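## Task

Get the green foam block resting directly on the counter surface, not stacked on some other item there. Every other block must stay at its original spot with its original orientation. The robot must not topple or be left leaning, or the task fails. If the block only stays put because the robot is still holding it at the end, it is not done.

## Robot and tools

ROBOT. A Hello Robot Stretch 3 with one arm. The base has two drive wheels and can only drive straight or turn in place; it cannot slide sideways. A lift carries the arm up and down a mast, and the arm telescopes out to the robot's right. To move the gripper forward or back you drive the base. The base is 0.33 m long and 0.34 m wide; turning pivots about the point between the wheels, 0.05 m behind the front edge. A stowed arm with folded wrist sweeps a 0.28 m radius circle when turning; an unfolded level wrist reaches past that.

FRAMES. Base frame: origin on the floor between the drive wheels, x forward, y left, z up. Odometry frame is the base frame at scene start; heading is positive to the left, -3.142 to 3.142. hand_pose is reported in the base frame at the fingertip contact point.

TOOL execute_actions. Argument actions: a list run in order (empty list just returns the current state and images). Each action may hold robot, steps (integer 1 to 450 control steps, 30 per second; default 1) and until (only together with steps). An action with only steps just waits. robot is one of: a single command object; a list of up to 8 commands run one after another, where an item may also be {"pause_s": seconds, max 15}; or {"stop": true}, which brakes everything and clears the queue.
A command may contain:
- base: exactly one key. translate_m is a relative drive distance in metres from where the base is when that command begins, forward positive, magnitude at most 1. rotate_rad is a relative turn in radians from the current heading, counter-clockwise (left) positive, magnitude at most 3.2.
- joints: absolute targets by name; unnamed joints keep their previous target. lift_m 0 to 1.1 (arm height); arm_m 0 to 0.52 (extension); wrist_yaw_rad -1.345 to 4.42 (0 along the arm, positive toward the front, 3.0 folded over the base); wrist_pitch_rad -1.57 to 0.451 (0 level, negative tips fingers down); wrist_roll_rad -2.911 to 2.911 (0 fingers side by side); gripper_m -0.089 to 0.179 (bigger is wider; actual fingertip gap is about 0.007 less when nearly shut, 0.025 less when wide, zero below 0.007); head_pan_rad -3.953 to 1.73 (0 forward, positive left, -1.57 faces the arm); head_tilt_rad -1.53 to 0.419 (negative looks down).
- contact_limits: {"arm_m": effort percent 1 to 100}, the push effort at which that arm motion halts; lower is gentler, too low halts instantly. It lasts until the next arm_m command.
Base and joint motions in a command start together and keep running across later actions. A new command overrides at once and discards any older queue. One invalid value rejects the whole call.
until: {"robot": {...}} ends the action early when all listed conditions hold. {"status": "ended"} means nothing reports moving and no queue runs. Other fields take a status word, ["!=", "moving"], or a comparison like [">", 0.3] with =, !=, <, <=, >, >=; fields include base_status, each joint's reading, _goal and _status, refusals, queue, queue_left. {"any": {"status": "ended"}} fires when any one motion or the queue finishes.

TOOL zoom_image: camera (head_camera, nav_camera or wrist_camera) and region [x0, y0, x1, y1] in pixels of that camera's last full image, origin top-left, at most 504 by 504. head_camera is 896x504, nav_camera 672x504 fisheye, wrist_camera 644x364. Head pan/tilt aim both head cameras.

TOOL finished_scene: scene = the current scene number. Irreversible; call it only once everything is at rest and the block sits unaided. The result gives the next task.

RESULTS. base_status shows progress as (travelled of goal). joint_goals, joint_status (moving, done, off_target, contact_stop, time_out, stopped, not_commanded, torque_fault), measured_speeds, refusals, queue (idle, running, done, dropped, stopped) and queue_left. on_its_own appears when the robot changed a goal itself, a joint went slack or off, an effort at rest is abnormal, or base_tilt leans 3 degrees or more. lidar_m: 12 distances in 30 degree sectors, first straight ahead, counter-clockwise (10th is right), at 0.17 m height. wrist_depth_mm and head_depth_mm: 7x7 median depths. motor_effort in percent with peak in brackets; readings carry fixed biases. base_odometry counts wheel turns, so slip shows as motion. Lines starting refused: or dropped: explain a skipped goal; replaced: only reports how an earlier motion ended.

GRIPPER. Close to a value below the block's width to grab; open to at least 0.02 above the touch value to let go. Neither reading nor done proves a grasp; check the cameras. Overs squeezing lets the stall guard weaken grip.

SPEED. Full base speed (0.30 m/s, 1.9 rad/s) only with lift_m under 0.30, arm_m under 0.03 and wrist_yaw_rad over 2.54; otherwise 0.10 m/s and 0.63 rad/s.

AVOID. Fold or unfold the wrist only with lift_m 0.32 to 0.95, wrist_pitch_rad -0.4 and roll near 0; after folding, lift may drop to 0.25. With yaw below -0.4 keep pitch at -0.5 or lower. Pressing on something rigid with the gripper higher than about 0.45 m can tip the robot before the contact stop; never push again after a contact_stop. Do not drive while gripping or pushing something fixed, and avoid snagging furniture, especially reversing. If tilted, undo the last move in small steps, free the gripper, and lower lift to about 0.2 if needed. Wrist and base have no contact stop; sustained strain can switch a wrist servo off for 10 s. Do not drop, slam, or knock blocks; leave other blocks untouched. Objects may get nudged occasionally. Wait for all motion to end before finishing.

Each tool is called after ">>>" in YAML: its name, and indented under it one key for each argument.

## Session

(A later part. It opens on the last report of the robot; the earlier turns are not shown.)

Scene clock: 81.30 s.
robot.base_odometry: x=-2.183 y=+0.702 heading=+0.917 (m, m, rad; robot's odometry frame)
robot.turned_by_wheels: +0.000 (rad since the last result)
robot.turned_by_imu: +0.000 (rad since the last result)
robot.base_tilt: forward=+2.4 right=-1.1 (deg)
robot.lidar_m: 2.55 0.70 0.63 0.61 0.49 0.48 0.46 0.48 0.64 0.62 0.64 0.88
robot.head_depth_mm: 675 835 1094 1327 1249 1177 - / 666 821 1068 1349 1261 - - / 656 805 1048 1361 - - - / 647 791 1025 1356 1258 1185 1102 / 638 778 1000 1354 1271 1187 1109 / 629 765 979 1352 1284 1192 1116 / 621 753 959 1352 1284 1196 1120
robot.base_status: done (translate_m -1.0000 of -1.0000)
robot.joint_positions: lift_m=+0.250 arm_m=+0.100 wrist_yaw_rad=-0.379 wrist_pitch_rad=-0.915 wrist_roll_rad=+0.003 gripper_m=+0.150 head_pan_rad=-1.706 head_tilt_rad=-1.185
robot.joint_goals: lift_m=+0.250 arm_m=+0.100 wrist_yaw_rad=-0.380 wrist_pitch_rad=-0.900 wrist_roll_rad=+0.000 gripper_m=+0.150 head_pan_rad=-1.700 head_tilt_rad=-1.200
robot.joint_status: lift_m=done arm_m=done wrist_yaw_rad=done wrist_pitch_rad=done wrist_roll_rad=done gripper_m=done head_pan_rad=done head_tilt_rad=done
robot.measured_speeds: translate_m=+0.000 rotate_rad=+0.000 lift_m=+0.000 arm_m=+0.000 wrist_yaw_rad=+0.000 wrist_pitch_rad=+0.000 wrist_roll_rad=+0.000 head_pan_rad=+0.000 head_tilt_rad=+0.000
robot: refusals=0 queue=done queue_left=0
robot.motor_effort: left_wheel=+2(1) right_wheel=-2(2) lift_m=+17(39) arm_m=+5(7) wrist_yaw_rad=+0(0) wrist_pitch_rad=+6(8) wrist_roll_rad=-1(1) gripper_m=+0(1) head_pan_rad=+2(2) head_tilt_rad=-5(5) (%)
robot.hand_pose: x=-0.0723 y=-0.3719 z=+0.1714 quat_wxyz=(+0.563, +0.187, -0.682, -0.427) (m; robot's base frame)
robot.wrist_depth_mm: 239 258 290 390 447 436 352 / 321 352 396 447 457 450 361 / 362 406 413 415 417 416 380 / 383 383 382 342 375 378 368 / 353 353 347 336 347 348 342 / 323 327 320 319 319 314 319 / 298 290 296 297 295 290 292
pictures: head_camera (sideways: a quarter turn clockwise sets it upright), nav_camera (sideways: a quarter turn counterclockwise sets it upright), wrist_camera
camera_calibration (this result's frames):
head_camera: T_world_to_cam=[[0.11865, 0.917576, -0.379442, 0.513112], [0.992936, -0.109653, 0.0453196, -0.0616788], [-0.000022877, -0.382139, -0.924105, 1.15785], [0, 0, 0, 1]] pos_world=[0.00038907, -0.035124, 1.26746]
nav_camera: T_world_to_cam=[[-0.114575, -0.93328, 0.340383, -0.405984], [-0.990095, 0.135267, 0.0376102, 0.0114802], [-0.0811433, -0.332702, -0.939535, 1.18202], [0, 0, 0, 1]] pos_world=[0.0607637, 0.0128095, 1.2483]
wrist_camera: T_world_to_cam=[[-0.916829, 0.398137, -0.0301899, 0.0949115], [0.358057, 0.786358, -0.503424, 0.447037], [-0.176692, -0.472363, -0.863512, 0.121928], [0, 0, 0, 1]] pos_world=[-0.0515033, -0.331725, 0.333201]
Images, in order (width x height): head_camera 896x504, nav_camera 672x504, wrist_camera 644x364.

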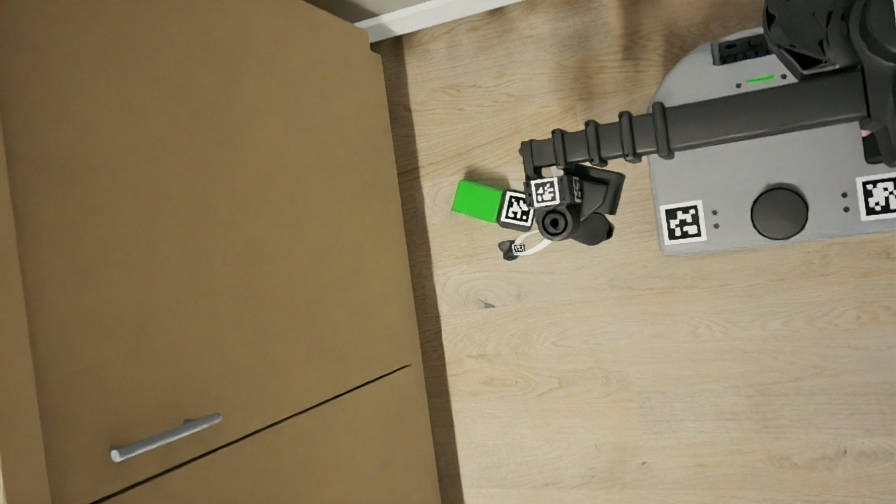

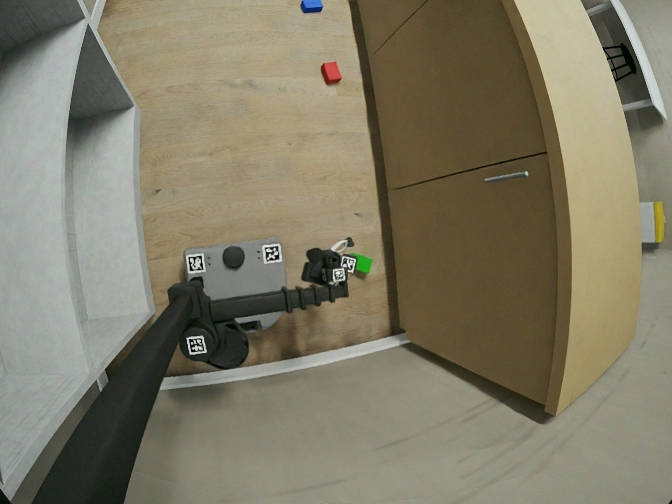

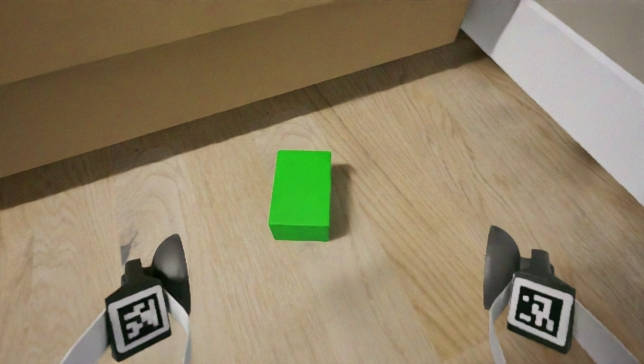

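>>> execute_actions:
  actions:
    - {"robot":[{"base":{"translate_m":-0.016},"joints":{"arm_m":0.225,"lift_m":0.19}},{"joints":{"lift_m":0.115}}],"steps":450,"until":{"robot":{"status":"ended"}}}

Scene clock: 90.50 s.
robot.base_odometry: x=-2.193 y=+0.690 heading=+0.917 (m, m, rad; robot's odometry frame)
robot.turned_by_wheels: +0.000 (rad since the last result)
robot.turned_by_imu: +0.000 (rad since the last result)
robot.base_tilt: forward=+2.6 right=-1.2 (deg)
robot.lidar_m: 2.55 0.71 0.63 0.55 0.44 0.46 0.44 0.46 0.63 0.62 0.64 0.88
robot.head_depth_mm: 676 836 1100 1316 1245 1176 - / 666 820 1069 1347 1252 - - / 656 808 1045 1371 1247 - - / 646 792 1023 1359 1264 1184 1101 / 639 781 1001 1354 1274 1188 1112 / 629 767 980 1353 1279 1190 1115 / 620 749 959 1345 1283 1199 1117
robot.base_status: done (translate_m -0.0160 of -0.0160)
robot.joint_positions: lift_m=+0.115 arm_m=+0.225 wrist_yaw_rad=-0.379 wrist_pitch_rad=-0.915 wrist_roll_rad=+0.003 gripper_m=+0.150 head_pan_rad=-1.706 head_tilt_rad=-1.185
robot.joint_goals: lift_m=+0.115 arm_m=+0.225 wrist_yaw_rad=-0.380 wrist_pitch_rad=-0.900 wrist_roll_rad=+0.000 gripper_m=+0.150 head_pan_rad=-1.700 head_tilt_rad=-1.200
robot.joint_status: lift_m=done arm_m=done wrist_yaw_rad=done wrist_pitch_rad=done wrist_roll_rad=done gripper_m=done head_pan_rad=done head_tilt_rad=done
robot.measured_speeds: translate_m=+0.000 rotate_rad=+0.000 lift_m=+0.000 arm_m=+0.000 wrist_yaw_rad=+0.000 wrist_pitch_rad=+0.000 wrist_roll_rad=+0.000 head_pan_rad=+0.000 head_tilt_rad=+0.000
robot: refusals=0 queue=done queue_left=0
robot.motor_effort: left_wheel=+2(3) right_wheel=-2(7) lift_m=+17(16) arm_m=+6(6) wrist_yaw_rad=-1(1) wrist_pitch_rad=+6(6) wrist_roll_rad=-1(1) gripper_m=+0(1) head_pan_rad=+2(2) head_tilt_rad=-5(6) (%)
robot.hand_pose: x=-0.0724 y=-0.4970 z=+0.0364 quat_wxyz=(+0.563, +0.187, -0.682, -0.427) (m; robot's base frame)
robot.wrist_depth_mm: 181 197 217 248 283 305 302 / 203 222 252 273 275 274 273 / 233 247 251 251 247 248 245 / 230 227 226 226 224 223 222 / 208 208 207 160 201 208 204 / 193 195 191 147 183 189 189 / 179 173 177 136 170 172 174
pictures: head_camera (sideways: a quarter turn clockwise sets it upright), nav_camera (sideways: a quarter turn counterclockwise sets it upright), wrist_camera
camera_calibration (this result's frames):
head_camera: T_world_to_cam=[[0.11864, 0.917577, -0.379442, 0.513112], [0.992937, -0.109643, 0.0453196, -0.0616788], [-0.0000188533, -0.382139, -0.924105, 1.15785], [0, 0, 0, 1]] pos_world=[0.000389439, -0.0351241, 1.26746]
nav_camera: T_world_to_cam=[[-0.114565, -0.933282, 0.340382, -0.405984], [-0.990097, 0.135256, 0.0376102, 0.0114802], [-0.0811398, -0.332703, -0.939535, 1.18202], [0, 0, 0, 1]] pos_world=[0.0607635, 0.0128101, 1.2483]
wrist_camera: T_world_to_cam=[[-0.91668, 0.398478, -0.0302053, 0.140739], [0.358268, 0.785986, -0.503856, 0.477352], [-0.177034, -0.472696, -0.86326, -0.0538882], [0, 0, 0, 1]] pos_world=[-0.0515474, -0.456746, 0.198248]
Images, in order (width x height): head_camera 896x504, nav_camera 672x504, wrist_camera 644x364.

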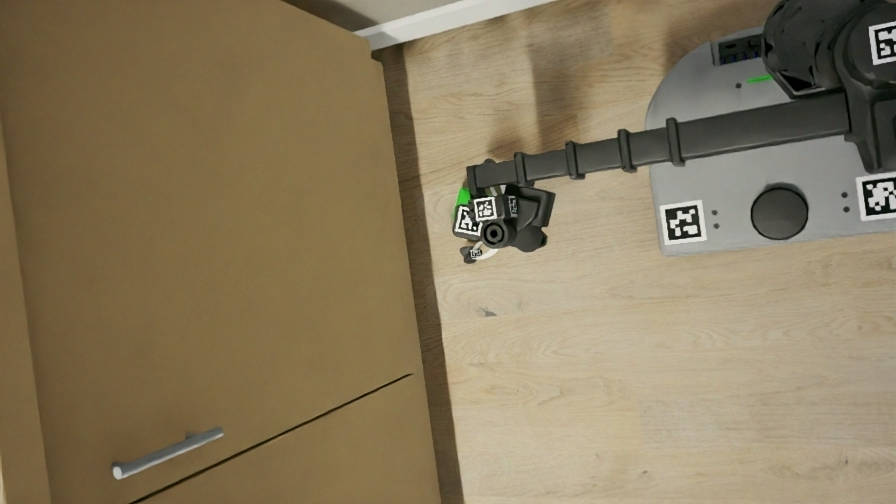

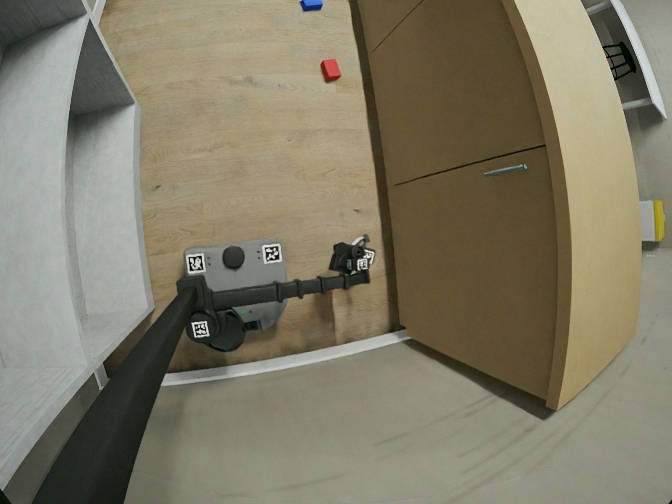

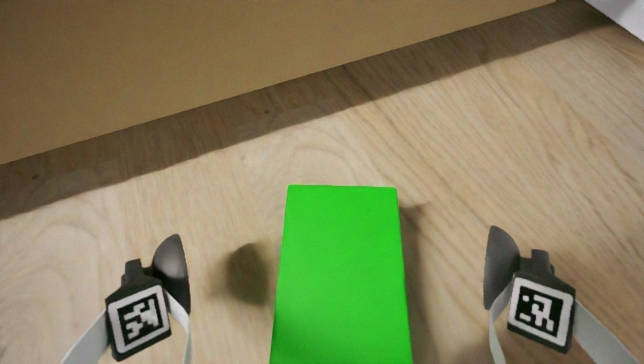

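>>> execute_actions:
  actions:
    - {"robot":[{"joints":{"lift_m":0.108}},{"joints":{"gripper_m":0.03}},{"joints":{"lift_m":0.2,"arm_m":0.16}},{"joints":{"lift_m":1.1,"wrist_yaw_rad":0,"head_tilt_rad":-0.6,"head_pan_rad":-1.57}}],"steps":450,"until":{"robot":{"lift_m":[">",0.3]}}}

>>> execute_actions:
  actions:
    - {"steps":450,"until":{"robot":{"status":"ended"}}}

Scene clock: 98.97 s.
robot.base_odometry: x=-2.193 y=+0.690 heading=+0.917 (m, m, rad; robot's odometry frame)
robot.turned_by_wheels: +0.000 (rad since the last result)
robot.turned_by_imu: -0.001 (rad since the last result)
robot.base_tilt: forward=+2.4 right=-1.4 (deg)
robot.lidar_m: 2.56 0.71 0.63 0.55 0.44 0.46 0.44 0.46 0.63 0.62 0.64 0.88
robot.head_depth_mm: 1641 1668 922 703 759 878 1042 / 2641 2704 935 706 763 884 1043 / 3452 3546 942 712 768 887 1048 / 3478 3700 953 714 770 891 1061 / 3508 3836 962 718 775 897 1066 / 3467 3758 968 721 779 901 1070 / 3515 3756 980 723 781 905 1076
robot.base_status: done (translate_m -0.0160 of -0.0160)
robot.joint_positions: lift_m=+0.303 arm_m=+0.160 wrist_yaw_rad=-0.002 wrist_pitch_rad=-0.913 wrist_roll_rad=+0.003 gripper_m=+0.031 head_pan_rad=-1.577 head_tilt_rad=-0.606
robot.joint_goals: lift_m=+1.100 arm_m=+0.160 wrist_yaw_rad=+0.000 wrist_pitch_rad=-0.900 wrist_roll_rad=+0.000 gripper_m=+0.030 head_pan_rad=-1.570 head_tilt_rad=-0.600
robot.joint_status: lift_m=moving arm_m=done wrist_yaw_rad=moving wrist_pitch_rad=done wrist_roll_rad=done gripper_m=done head_pan_rad=done head_tilt_rad=done
robot.measured_speeds: translate_m=+0.000 rotate_rad=+0.000 lift_m=+0.110 arm_m=+0.000 wrist_yaw_rad=+0.000 wrist_pitch_rad=+0.000 wrist_roll_rad=+0.000 head_pan_rad=+0.000 head_tilt_rad=+0.000
robot: refusals=0 queue=running queue_left=0
robot.motor_effort: left_wheel=+2(1) right_wheel=-2(2) lift_m=+39(36) arm_m=-5(5) wrist_yaw_rad=+3(4) wrist_pitch_rad=+5(6) wrist_roll_rad=-1(1) gripper_m=-17(99) head_pan_rad=+2(16) head_tilt_rad=+2(24) (%)
robot.hand_pose: x=-0.0218 y=-0.4428 z=+0.2240 quat_wxyz=(+0.634, +0.311, -0.635, -0.313) (m; robot's base frame)
robot.wrist_depth_mm: 228 230 229 230 231 231 233 / 267 268 269 273 272 274 273 / 415 412 417 420 416 421 424 / 446 437 443 165 435 433 430 / 404 404 398 150 397 390 398 / 373 371 373 138 137 364 365 / 347 341 336 128 330 339 337
pictures: head_camera (sideways: a quarter turn clockwise sets it upright), nav_camera (sideways: a quarter turn counterclockwise sets it upright), wrist_camera
camera_calibration (this result's frames):
head_camera: T_world_to_cam=[[-0.00287574, 0.566798, -0.823852, 1.09289], [0.998919, 0.0398546, 0.0239325, -0.0338985], [0.0463992, -0.822893, -0.566299, 0.692318], [0, 0, 0, 1]] pos_world=[0.00488167, -0.0483939, 1.29325]
nav_camera: T_world_to_cam=[[0.00881996, -0.600772, 0.799372, -1.00473], [-0.99914, 0.0270898, 0.0313836, 0.019615], [-0.0405092, -0.798961, -0.600016, 0.74035], [0, 0, 0, 1]] pos_world=[0.0584508, -0.0126345, 1.24676]
wrist_camera: T_world_to_cam=[[-0.999014, 0.0324985, -0.0302486, 0.00728875], [0.0433341, 0.861972, -0.505101, 0.538165], [0.00965837, -0.505914, -0.86253, 0.131761], [0, 0, 0, 1]] pos_world=[-0.017312, -0.39746, 0.385696]
Images, in order (width x height): head_camera 896x504, nav_camera 672x504, wrist_camera 644x364.

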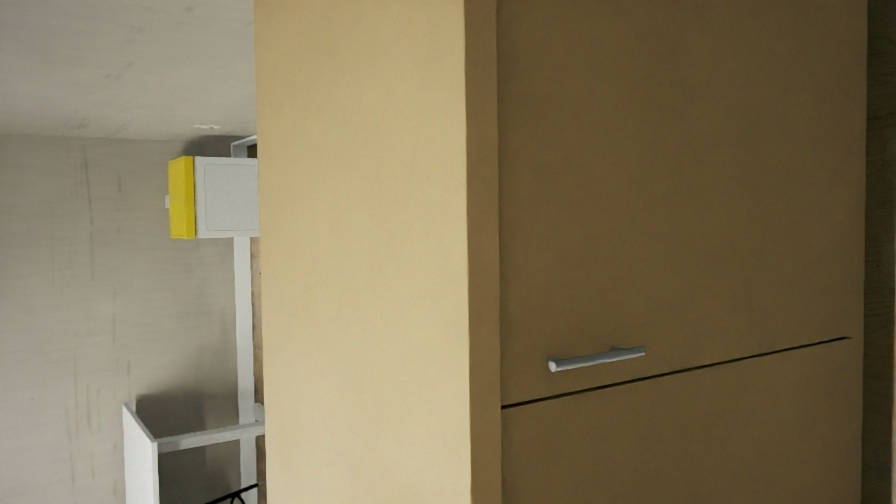

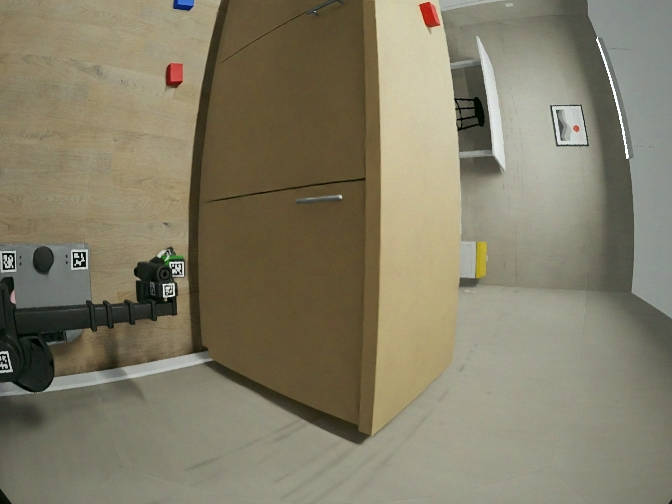

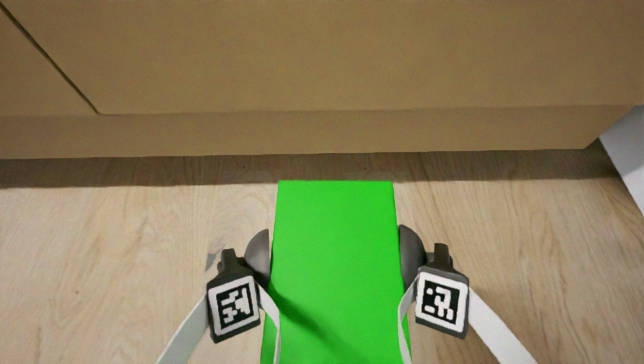

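Scene clock: 106.67 s.
robot.base_odometry: x=-2.193 y=+0.690 heading=+0.917 (m, m, rad; robot's odometry frame)
robot.turned_by_wheels: +0.000 (rad since the last result)
robot.turned_by_imu: -0.001 (rad since the last result)
robot.base_tilt: forward=+2.4 right=-1.0 (deg)
robot.lidar_m: 2.56 0.71 0.63 0.55 0.44 0.46 0.45 0.46 0.63 0.62 0.64 0.87
robot.head_depth_mm: - - 924 703 761 878 1038 / - - 957 676 765 883 1046 / - - - 438 765 890 1052 / 3485 3761 954 716 770 892 1054 / 3505 3816 960 718 773 896 1063 / 3482 3853 973 722 777 902 1073 / 3517 3788 982 724 781 906 1079
robot.base_status: done (translate_m -0.0160 of -0.0160)
robot.joint_positions: lift_m=+1.099 arm_m=+0.160 wrist_yaw_rad=-0.002 wrist_pitch_rad=-0.913 wrist_roll_rad=+0.003 gripper_m=+0.031 head_pan_rad=-1.577 head_tilt_rad=-0.606
robot.joint_goals: lift_m=+1.100 arm_m=+0.160 wrist_yaw_rad=+0.000 wrist_pitch_rad=-0.900 wrist_roll_rad=+0.000 gripper_m=+0.030 head_pan_rad=-1.570 head_tilt_rad=-0.600
robot.joint_status: lift_m=done arm_m=done wrist_yaw_rad=done wrist_pitch_rad=done wrist_roll_rad=done gripper_m=done head_pan_rad=done head_tilt_rad=done
robot.measured_speeds: translate_m=+0.000 rotate_rad=+0.000 lift_m=+0.000 arm_m=+0.000 wrist_yaw_rad=+0.000 wrist_pitch_rad=+0.000 wrist_roll_rad=+0.000 head_pan_rad=+0.000 head_tilt_rad=+0.000
robot: refusals=0 queue=done queue_left=0
robot.motor_effort: left_wheel=+1(2) right_wheel=-2(2) lift_m=+38(40) arm_m=-5(5) wrist_yaw_rad=+2(1) wrist_pitch_rad=+5(5) wrist_roll_rad=-1(1) gripper_m=-17(17) head_pan_rad=+2(3) head_tilt_rad=+1(2) (%)
robot.hand_pose: x=-0.0218 y=-0.4428 z=+1.0207 quat_wxyz=(+0.634, +0.311, -0.635, -0.313) (m; robot's base frame)
robot.wrist_depth_mm: 440 439 439 436 428 429 428 / 388 384 385 382 381 380 376 / 346 343 344 341 342 341 335 / 409 410 415 165 396 423 427 / 566 570 573 150 514 600 488 / 905 924 828 138 138 730 485 / - - - 128 - 688 499
pictures: head_camera (sideways: a quarter turn clockwise sets it upright), nav_camera (sideways: a quarter turn counterclockwise sets it upright), wrist_camera
camera_calibration (this result's frames):
head_camera: T_world_to_cam=[[-0.00288942, 0.566771, -0.82387, 1.09292], [0.998918, 0.0398792, 0.023931, -0.0338965], [0.0464187, -0.82291, -0.566273, 0.692283], [0, 0, 0, 1]] pos_world=[0.00488282, -0.0483942, 1.29325]
nav_camera: T_world_to_cam=[[0.00883445, -0.600746, 0.799391, -1.00476], [-0.999141, 0.027067, 0.0313829, 0.0196159], [-0.0404902, -0.798982, -0.599991, 0.740316], [0, 0, 0, 1]] pos_world=[0.0584511, -0.012635, 1.24676]
wrist_camera: T_world_to_cam=[[-0.999016, 0.0324422, -0.0302486, 0.0313704], [0.0432856, 0.861974, -0.505101, 0.940576], [0.0096869, -0.505913, -0.86253, 0.818935], [0, 0, 0, 1]] pos_world=[-0.0173068, -0.39746, 1.18239]
Images, in order (width x height): head_camera 896x504, nav_camera 672x504, wrist_camera 644x364.

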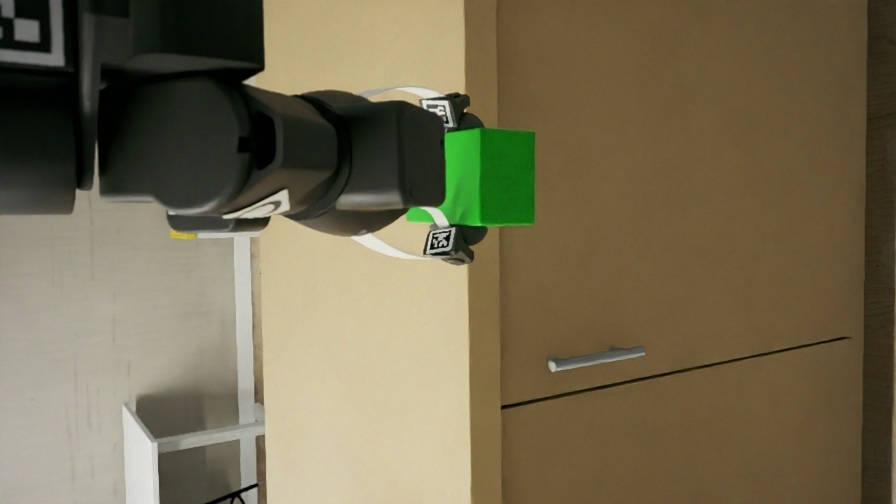

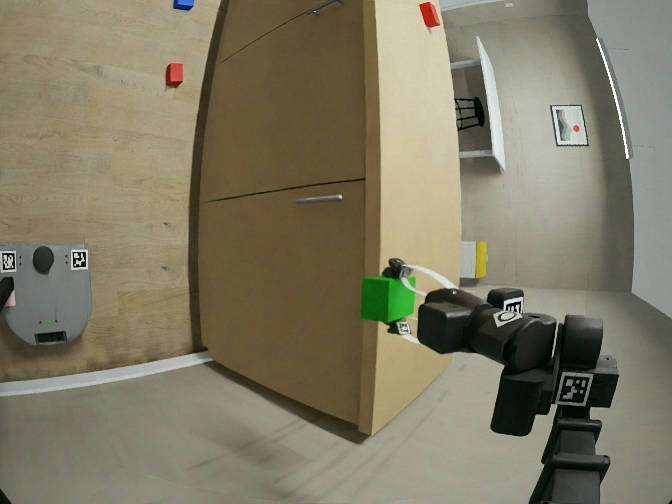

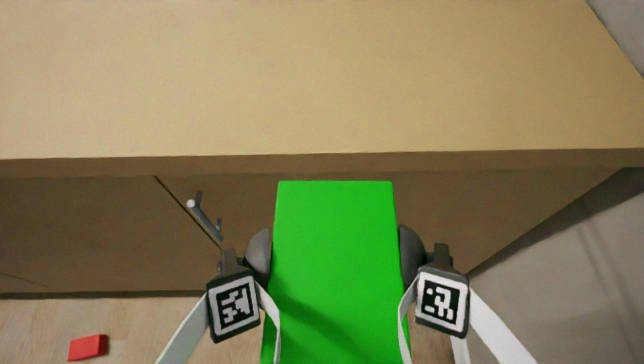

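>>> execute_actions:
  actions:
    - {"robot":{"joints":{"arm_m":0.48,"lift_m":1.045}},"steps":450,"until":{"robot":{"status":"ended"}}}

Scene clock: 111.70 s.
robot.base_odometry: x=-2.193 y=+0.690 heading=+0.917 (m, m, rad; robot's odometry frame)
robot.turned_by_wheels: +0.000 (rad since the last result)
robot.turned_by_imu: +0.000 (rad since the last result)
robot.base_tilt: forward=+2.3 right=-1.1 (deg)
robot.lidar_m: 2.55 0.71 0.63 0.55 0.44 0.46 0.45 0.46 0.63 0.62 0.64 0.88
robot.head_depth_mm: 1645 1680 924 704 760 876 1040 / 2381 2683 931 707 764 886 1046 / 3390 - 765 711 765 886 1050 / 3495 3739 954 715 768 889 1059 / 3497 3868 962 717 772 894 1063 / 3520 3855 973 721 776 901 1071 / 3524 3782 982 725 782 906 1080
robot.base_status: done (translate_m -0.0160 of -0.0160)
robot.joint_positions: lift_m=+1.045 arm_m=+0.480 wrist_yaw_rad=-0.001 wrist_pitch_rad=-0.913 wrist_roll_rad=+0.003 gripper_m=+0.031 head_pan_rad=-1.577 head_tilt_rad=-0.606
robot.joint_goals: lift_m=+1.045 arm_m=+0.480 wrist_yaw_rad=+0.000 wrist_pitch_rad=-0.900 wrist_roll_rad=+0.000 gripper_m=+0.030 head_pan_rad=-1.570 head_tilt_rad=-0.600
robot.joint_status: lift_m=done arm_m=done wrist_yaw_rad=done wrist_pitch_rad=done wrist_roll_rad=done gripper_m=done head_pan_rad=done head_tilt_rad=done
robot.measured_speeds: translate_m=+0.000 rotate_rad=+0.000 lift_m=+0.000 arm_m=+0.000 wrist_yaw_rad=+0.000 wrist_pitch_rad=+0.000 wrist_roll_rad=+0.000 head_pan_rad=+0.000 head_tilt_rad=+0.000
robot: refusals=0 queue=done queue_left=0
robot.motor_effort: left_wheel=+2(2) right_wheel=-1(2) lift_m=+17(36) arm_m=+6(7) wrist_yaw_rad=+2(2) wrist_pitch_rad=+5(5) wrist_roll_rad=-1(0) gripper_m=-17(17) head_pan_rad=+2(2) head_tilt_rad=+2(2) (%)
robot.hand_pose: x=-0.0217 y=-0.7621 z=+0.9666 quat_wxyz=(+0.634, +0.311, -0.635, -0.313) (m; robot's base frame)
robot.wrist_depth_mm: 352 352 346 346 345 341 339 / 309 311 306 306 304 301 298 / 278 275 277 273 272 273 268 / 249 249 249 164 247 246 244 / 229 229 226 150 221 224 223 / 210 210 213 138 138 206 205 / 196 195 188 128 187 192 190
pictures: head_camera (sideways: a quarter turn clockwise sets it upright), nav_camera (sideways: a quarter turn counterclockwise sets it upright), wrist_camera
camera_calibration (this result's frames):
head_camera: T_world_to_cam=[[-0.00296894, 0.566531, -0.824035, 1.09313], [0.998912, 0.0400237, 0.0239176, -0.033879], [0.046531, -0.823068, -0.566034, 0.691972], [0, 0, 0, 1]] pos_world=[0.00488947, -0.0483969, 1.29327]
nav_camera: T_world_to_cam=[[0.00891861, -0.600512, 0.799566, -1.00498], [-0.999145, 0.0269385, 0.0313769, 0.0196237], [-0.0403813, -0.799162, -0.599758, 0.740013], [0, 0, 0, 1]] pos_world=[0.0584527, -0.0126439, 1.24676]
wrist_camera: T_world_to_cam=[[-0.999041, 0.031644, -0.0302486, 0.0395977], [0.0425968, 0.862008, -0.505101, 1.18857], [0.0100911, -0.505905, -0.86253, 0.610801], [0, 0, 0, 1]] pos_world=[-0.0172331, -0.716801, 1.12838]
Images, in order (width x height): head_camera 896x504, nav_camera 672x504, wrist_camera 644x364.

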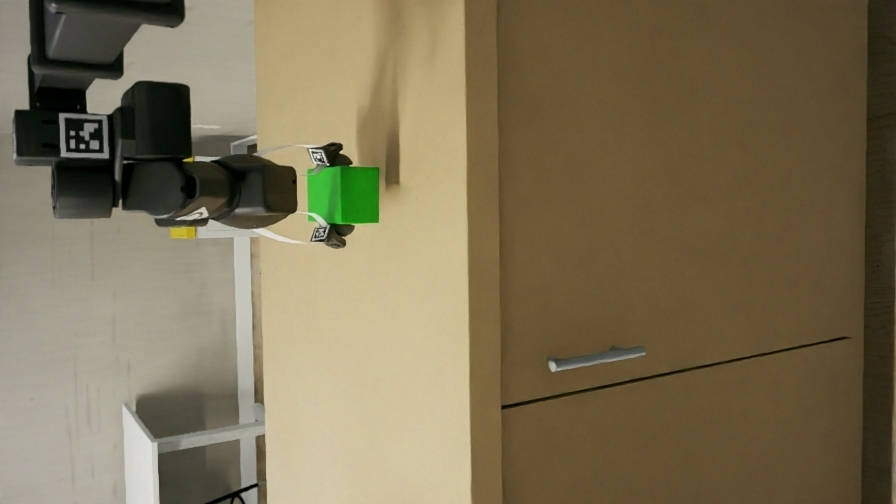

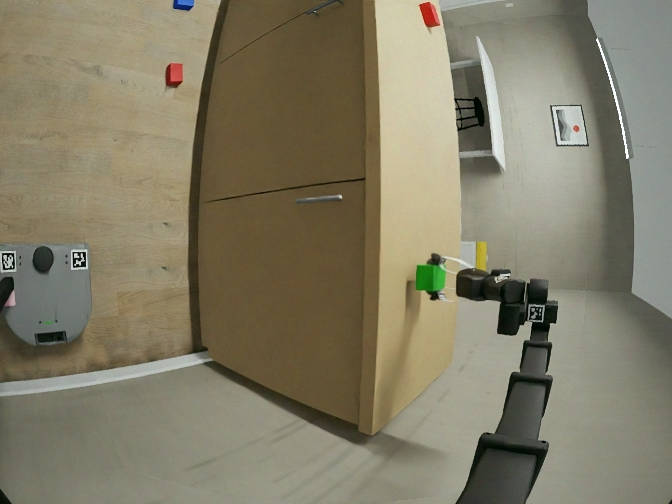

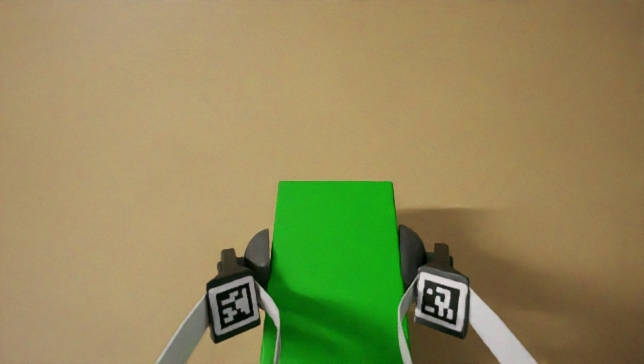

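>>> execute_actions:
  actions:
    - {"robot":[{"joints":{"lift_m":1.019}},{"joints":{"gripper_m":0.13}},{"joints":{"lift_m":1.09}}],"steps":450,"until":{"robot":{"status":"ended"}}}

Scene clock: 117.23 s.
robot.base_odometry: x=-2.193 y=+0.690 heading=+0.917 (m, m, rad; robot's odometry frame)
robot.turned_by_wheels: +0.000 (rad since the last result)
robot.turned_by_imu: +0.000 (rad since the last result)
robot.base_tilt: forward=+2.3 right=-1.1 (deg)
robot.lidar_m: 2.56 0.71 0.63 0.55 0.44 0.46 0.44 0.46 0.63 0.62 0.64 0.88
robot.head_depth_mm: 1655 1670 926 702 760 879 1040 / - 2724 909 707 764 881 1047 / - 3709 942 711 766 889 1053 / 3431 3771 927 714 769 889 1060 / 3469 3771 962 718 773 897 1066 / 3516 3860 974 721 775 903 1070 / 3525 3769 981 725 778 906 1079
robot.base_status: done (translate_m -0.0160 of -0.0160)
robot.joint_positions: lift_m=+1.090 arm_m=+0.480 wrist_yaw_rad=-0.001 wrist_pitch_rad=-0.913 wrist_roll_rad=+0.003 gripper_m=+0.130 head_pan_rad=-1.577 head_tilt_rad=-0.606
robot.joint_goals: lift_m=+1.090 arm_m=+0.480 wrist_yaw_rad=+0.000 wrist_pitch_rad=-0.900 wrist_roll_rad=+0.000 gripper_m=+0.130 head_pan_rad=-1.570 head_tilt_rad=-0.600
robot.joint_status: lift_m=done arm_m=done wrist_yaw_rad=done wrist_pitch_rad=done wrist_roll_rad=done gripper_m=done head_pan_rad=done head_tilt_rad=done
robot.measured_speeds: translate_m=+0.000 rotate_rad=+0.000 lift_m=+0.000 arm_m=+0.000 wrist_yaw_rad=+0.000 wrist_pitch_rad=+0.000 wrist_roll_rad=+0.000 head_pan_rad=+0.000 head_tilt_rad=+0.000
robot: refusals=0 queue=done queue_left=0
robot.motor_effort: left_wheel=+1(2) right_wheel=-2(2) lift_m=+38(40) arm_m=+5(6) wrist_yaw_rad=+1(1) wrist_pitch_rad=+5(5) wrist_roll_rad=-1(1) gripper_m=+0(100) head_pan_rad=+2(2) head_tilt_rad=+2(1) (%)
robot.hand_pose: x=-0.0217 y=-0.7621 z=+1.0107 quat_wxyz=(+0.634, +0.311, -0.635, -0.313) (m; robot's base frame)
robot.wrist_depth_mm: 421 416 417 410 412 414 419 / 373 365 368 367 364 361 356 / 334 334 331 332 328 325 323 / 299 300 298 299 297 294 294 / 276 274 273 226 270 274 269 / 252 253 251 208 250 - 247 / 235 230 233 193 229 226 230
pictures: head_camera (sideways: a quarter turn clockwise sets it upright), nav_camera (sideways: a quarter turn counterclockwise sets it upright), wrist_camera
camera_calibration (this result's frames):
head_camera: T_world_to_cam=[[-0.00296901, 0.566531, -0.824035, 1.09313], [0.998912, 0.0400238, 0.0239176, -0.033879], [0.0465311, -0.823068, -0.566034, 0.691972], [0, 0, 0, 1]] pos_world=[0.00488947, -0.0483969, 1.29327]
nav_camera: T_world_to_cam=[[0.00891868, -0.600512, 0.799566, -1.00498], [-0.999145, 0.0269384, 0.0313769, 0.0196237], [-0.0403812, -0.799162, -0.599758, 0.740014], [0, 0, 0, 1]] pos_world=[0.0584527, -0.0126438, 1.24676]
wrist_camera: T_world_to_cam=[[-0.999041, 0.0316454, -0.0302486, 0.0409302], [0.042598, 0.862008, -0.505101, 1.21081], [0.0100904, -0.505905, -0.86253, 0.648771], [0, 0, 0, 1]] pos_world=[-0.0172332, -0.716803, 1.1724]
Images, in order (width x height): head_camera 896x504, nav_camera 672x504, wrist_camera 644x364.

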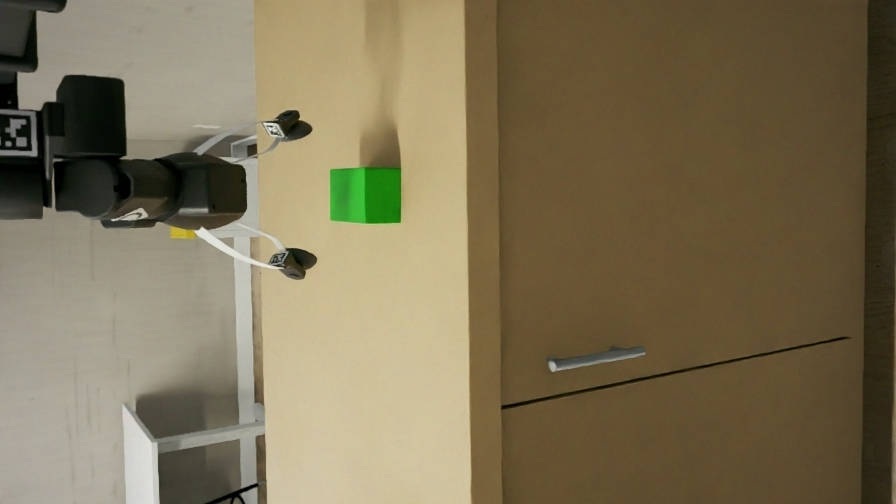

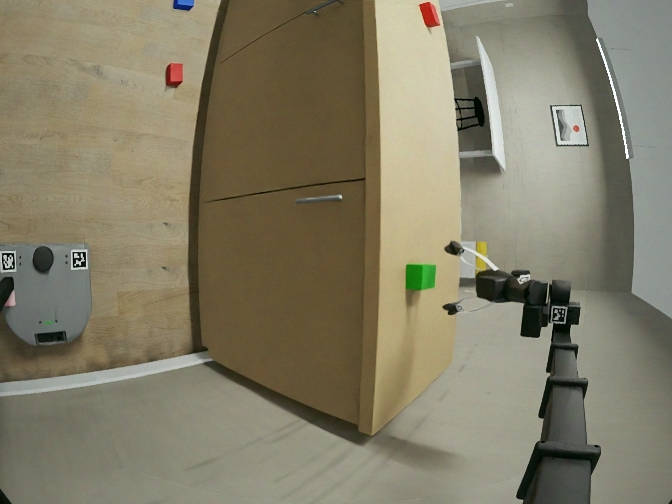

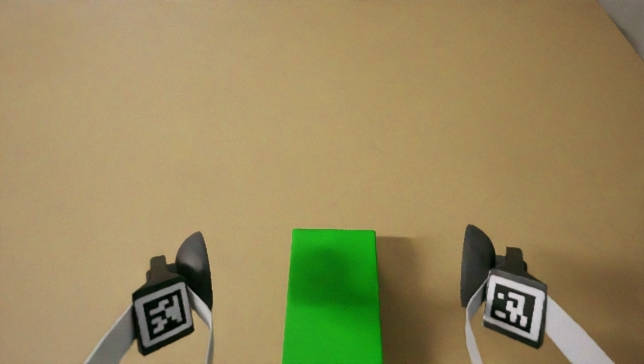

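>>> finished_scene:
  scene: 1

The scene is finished: the task was done.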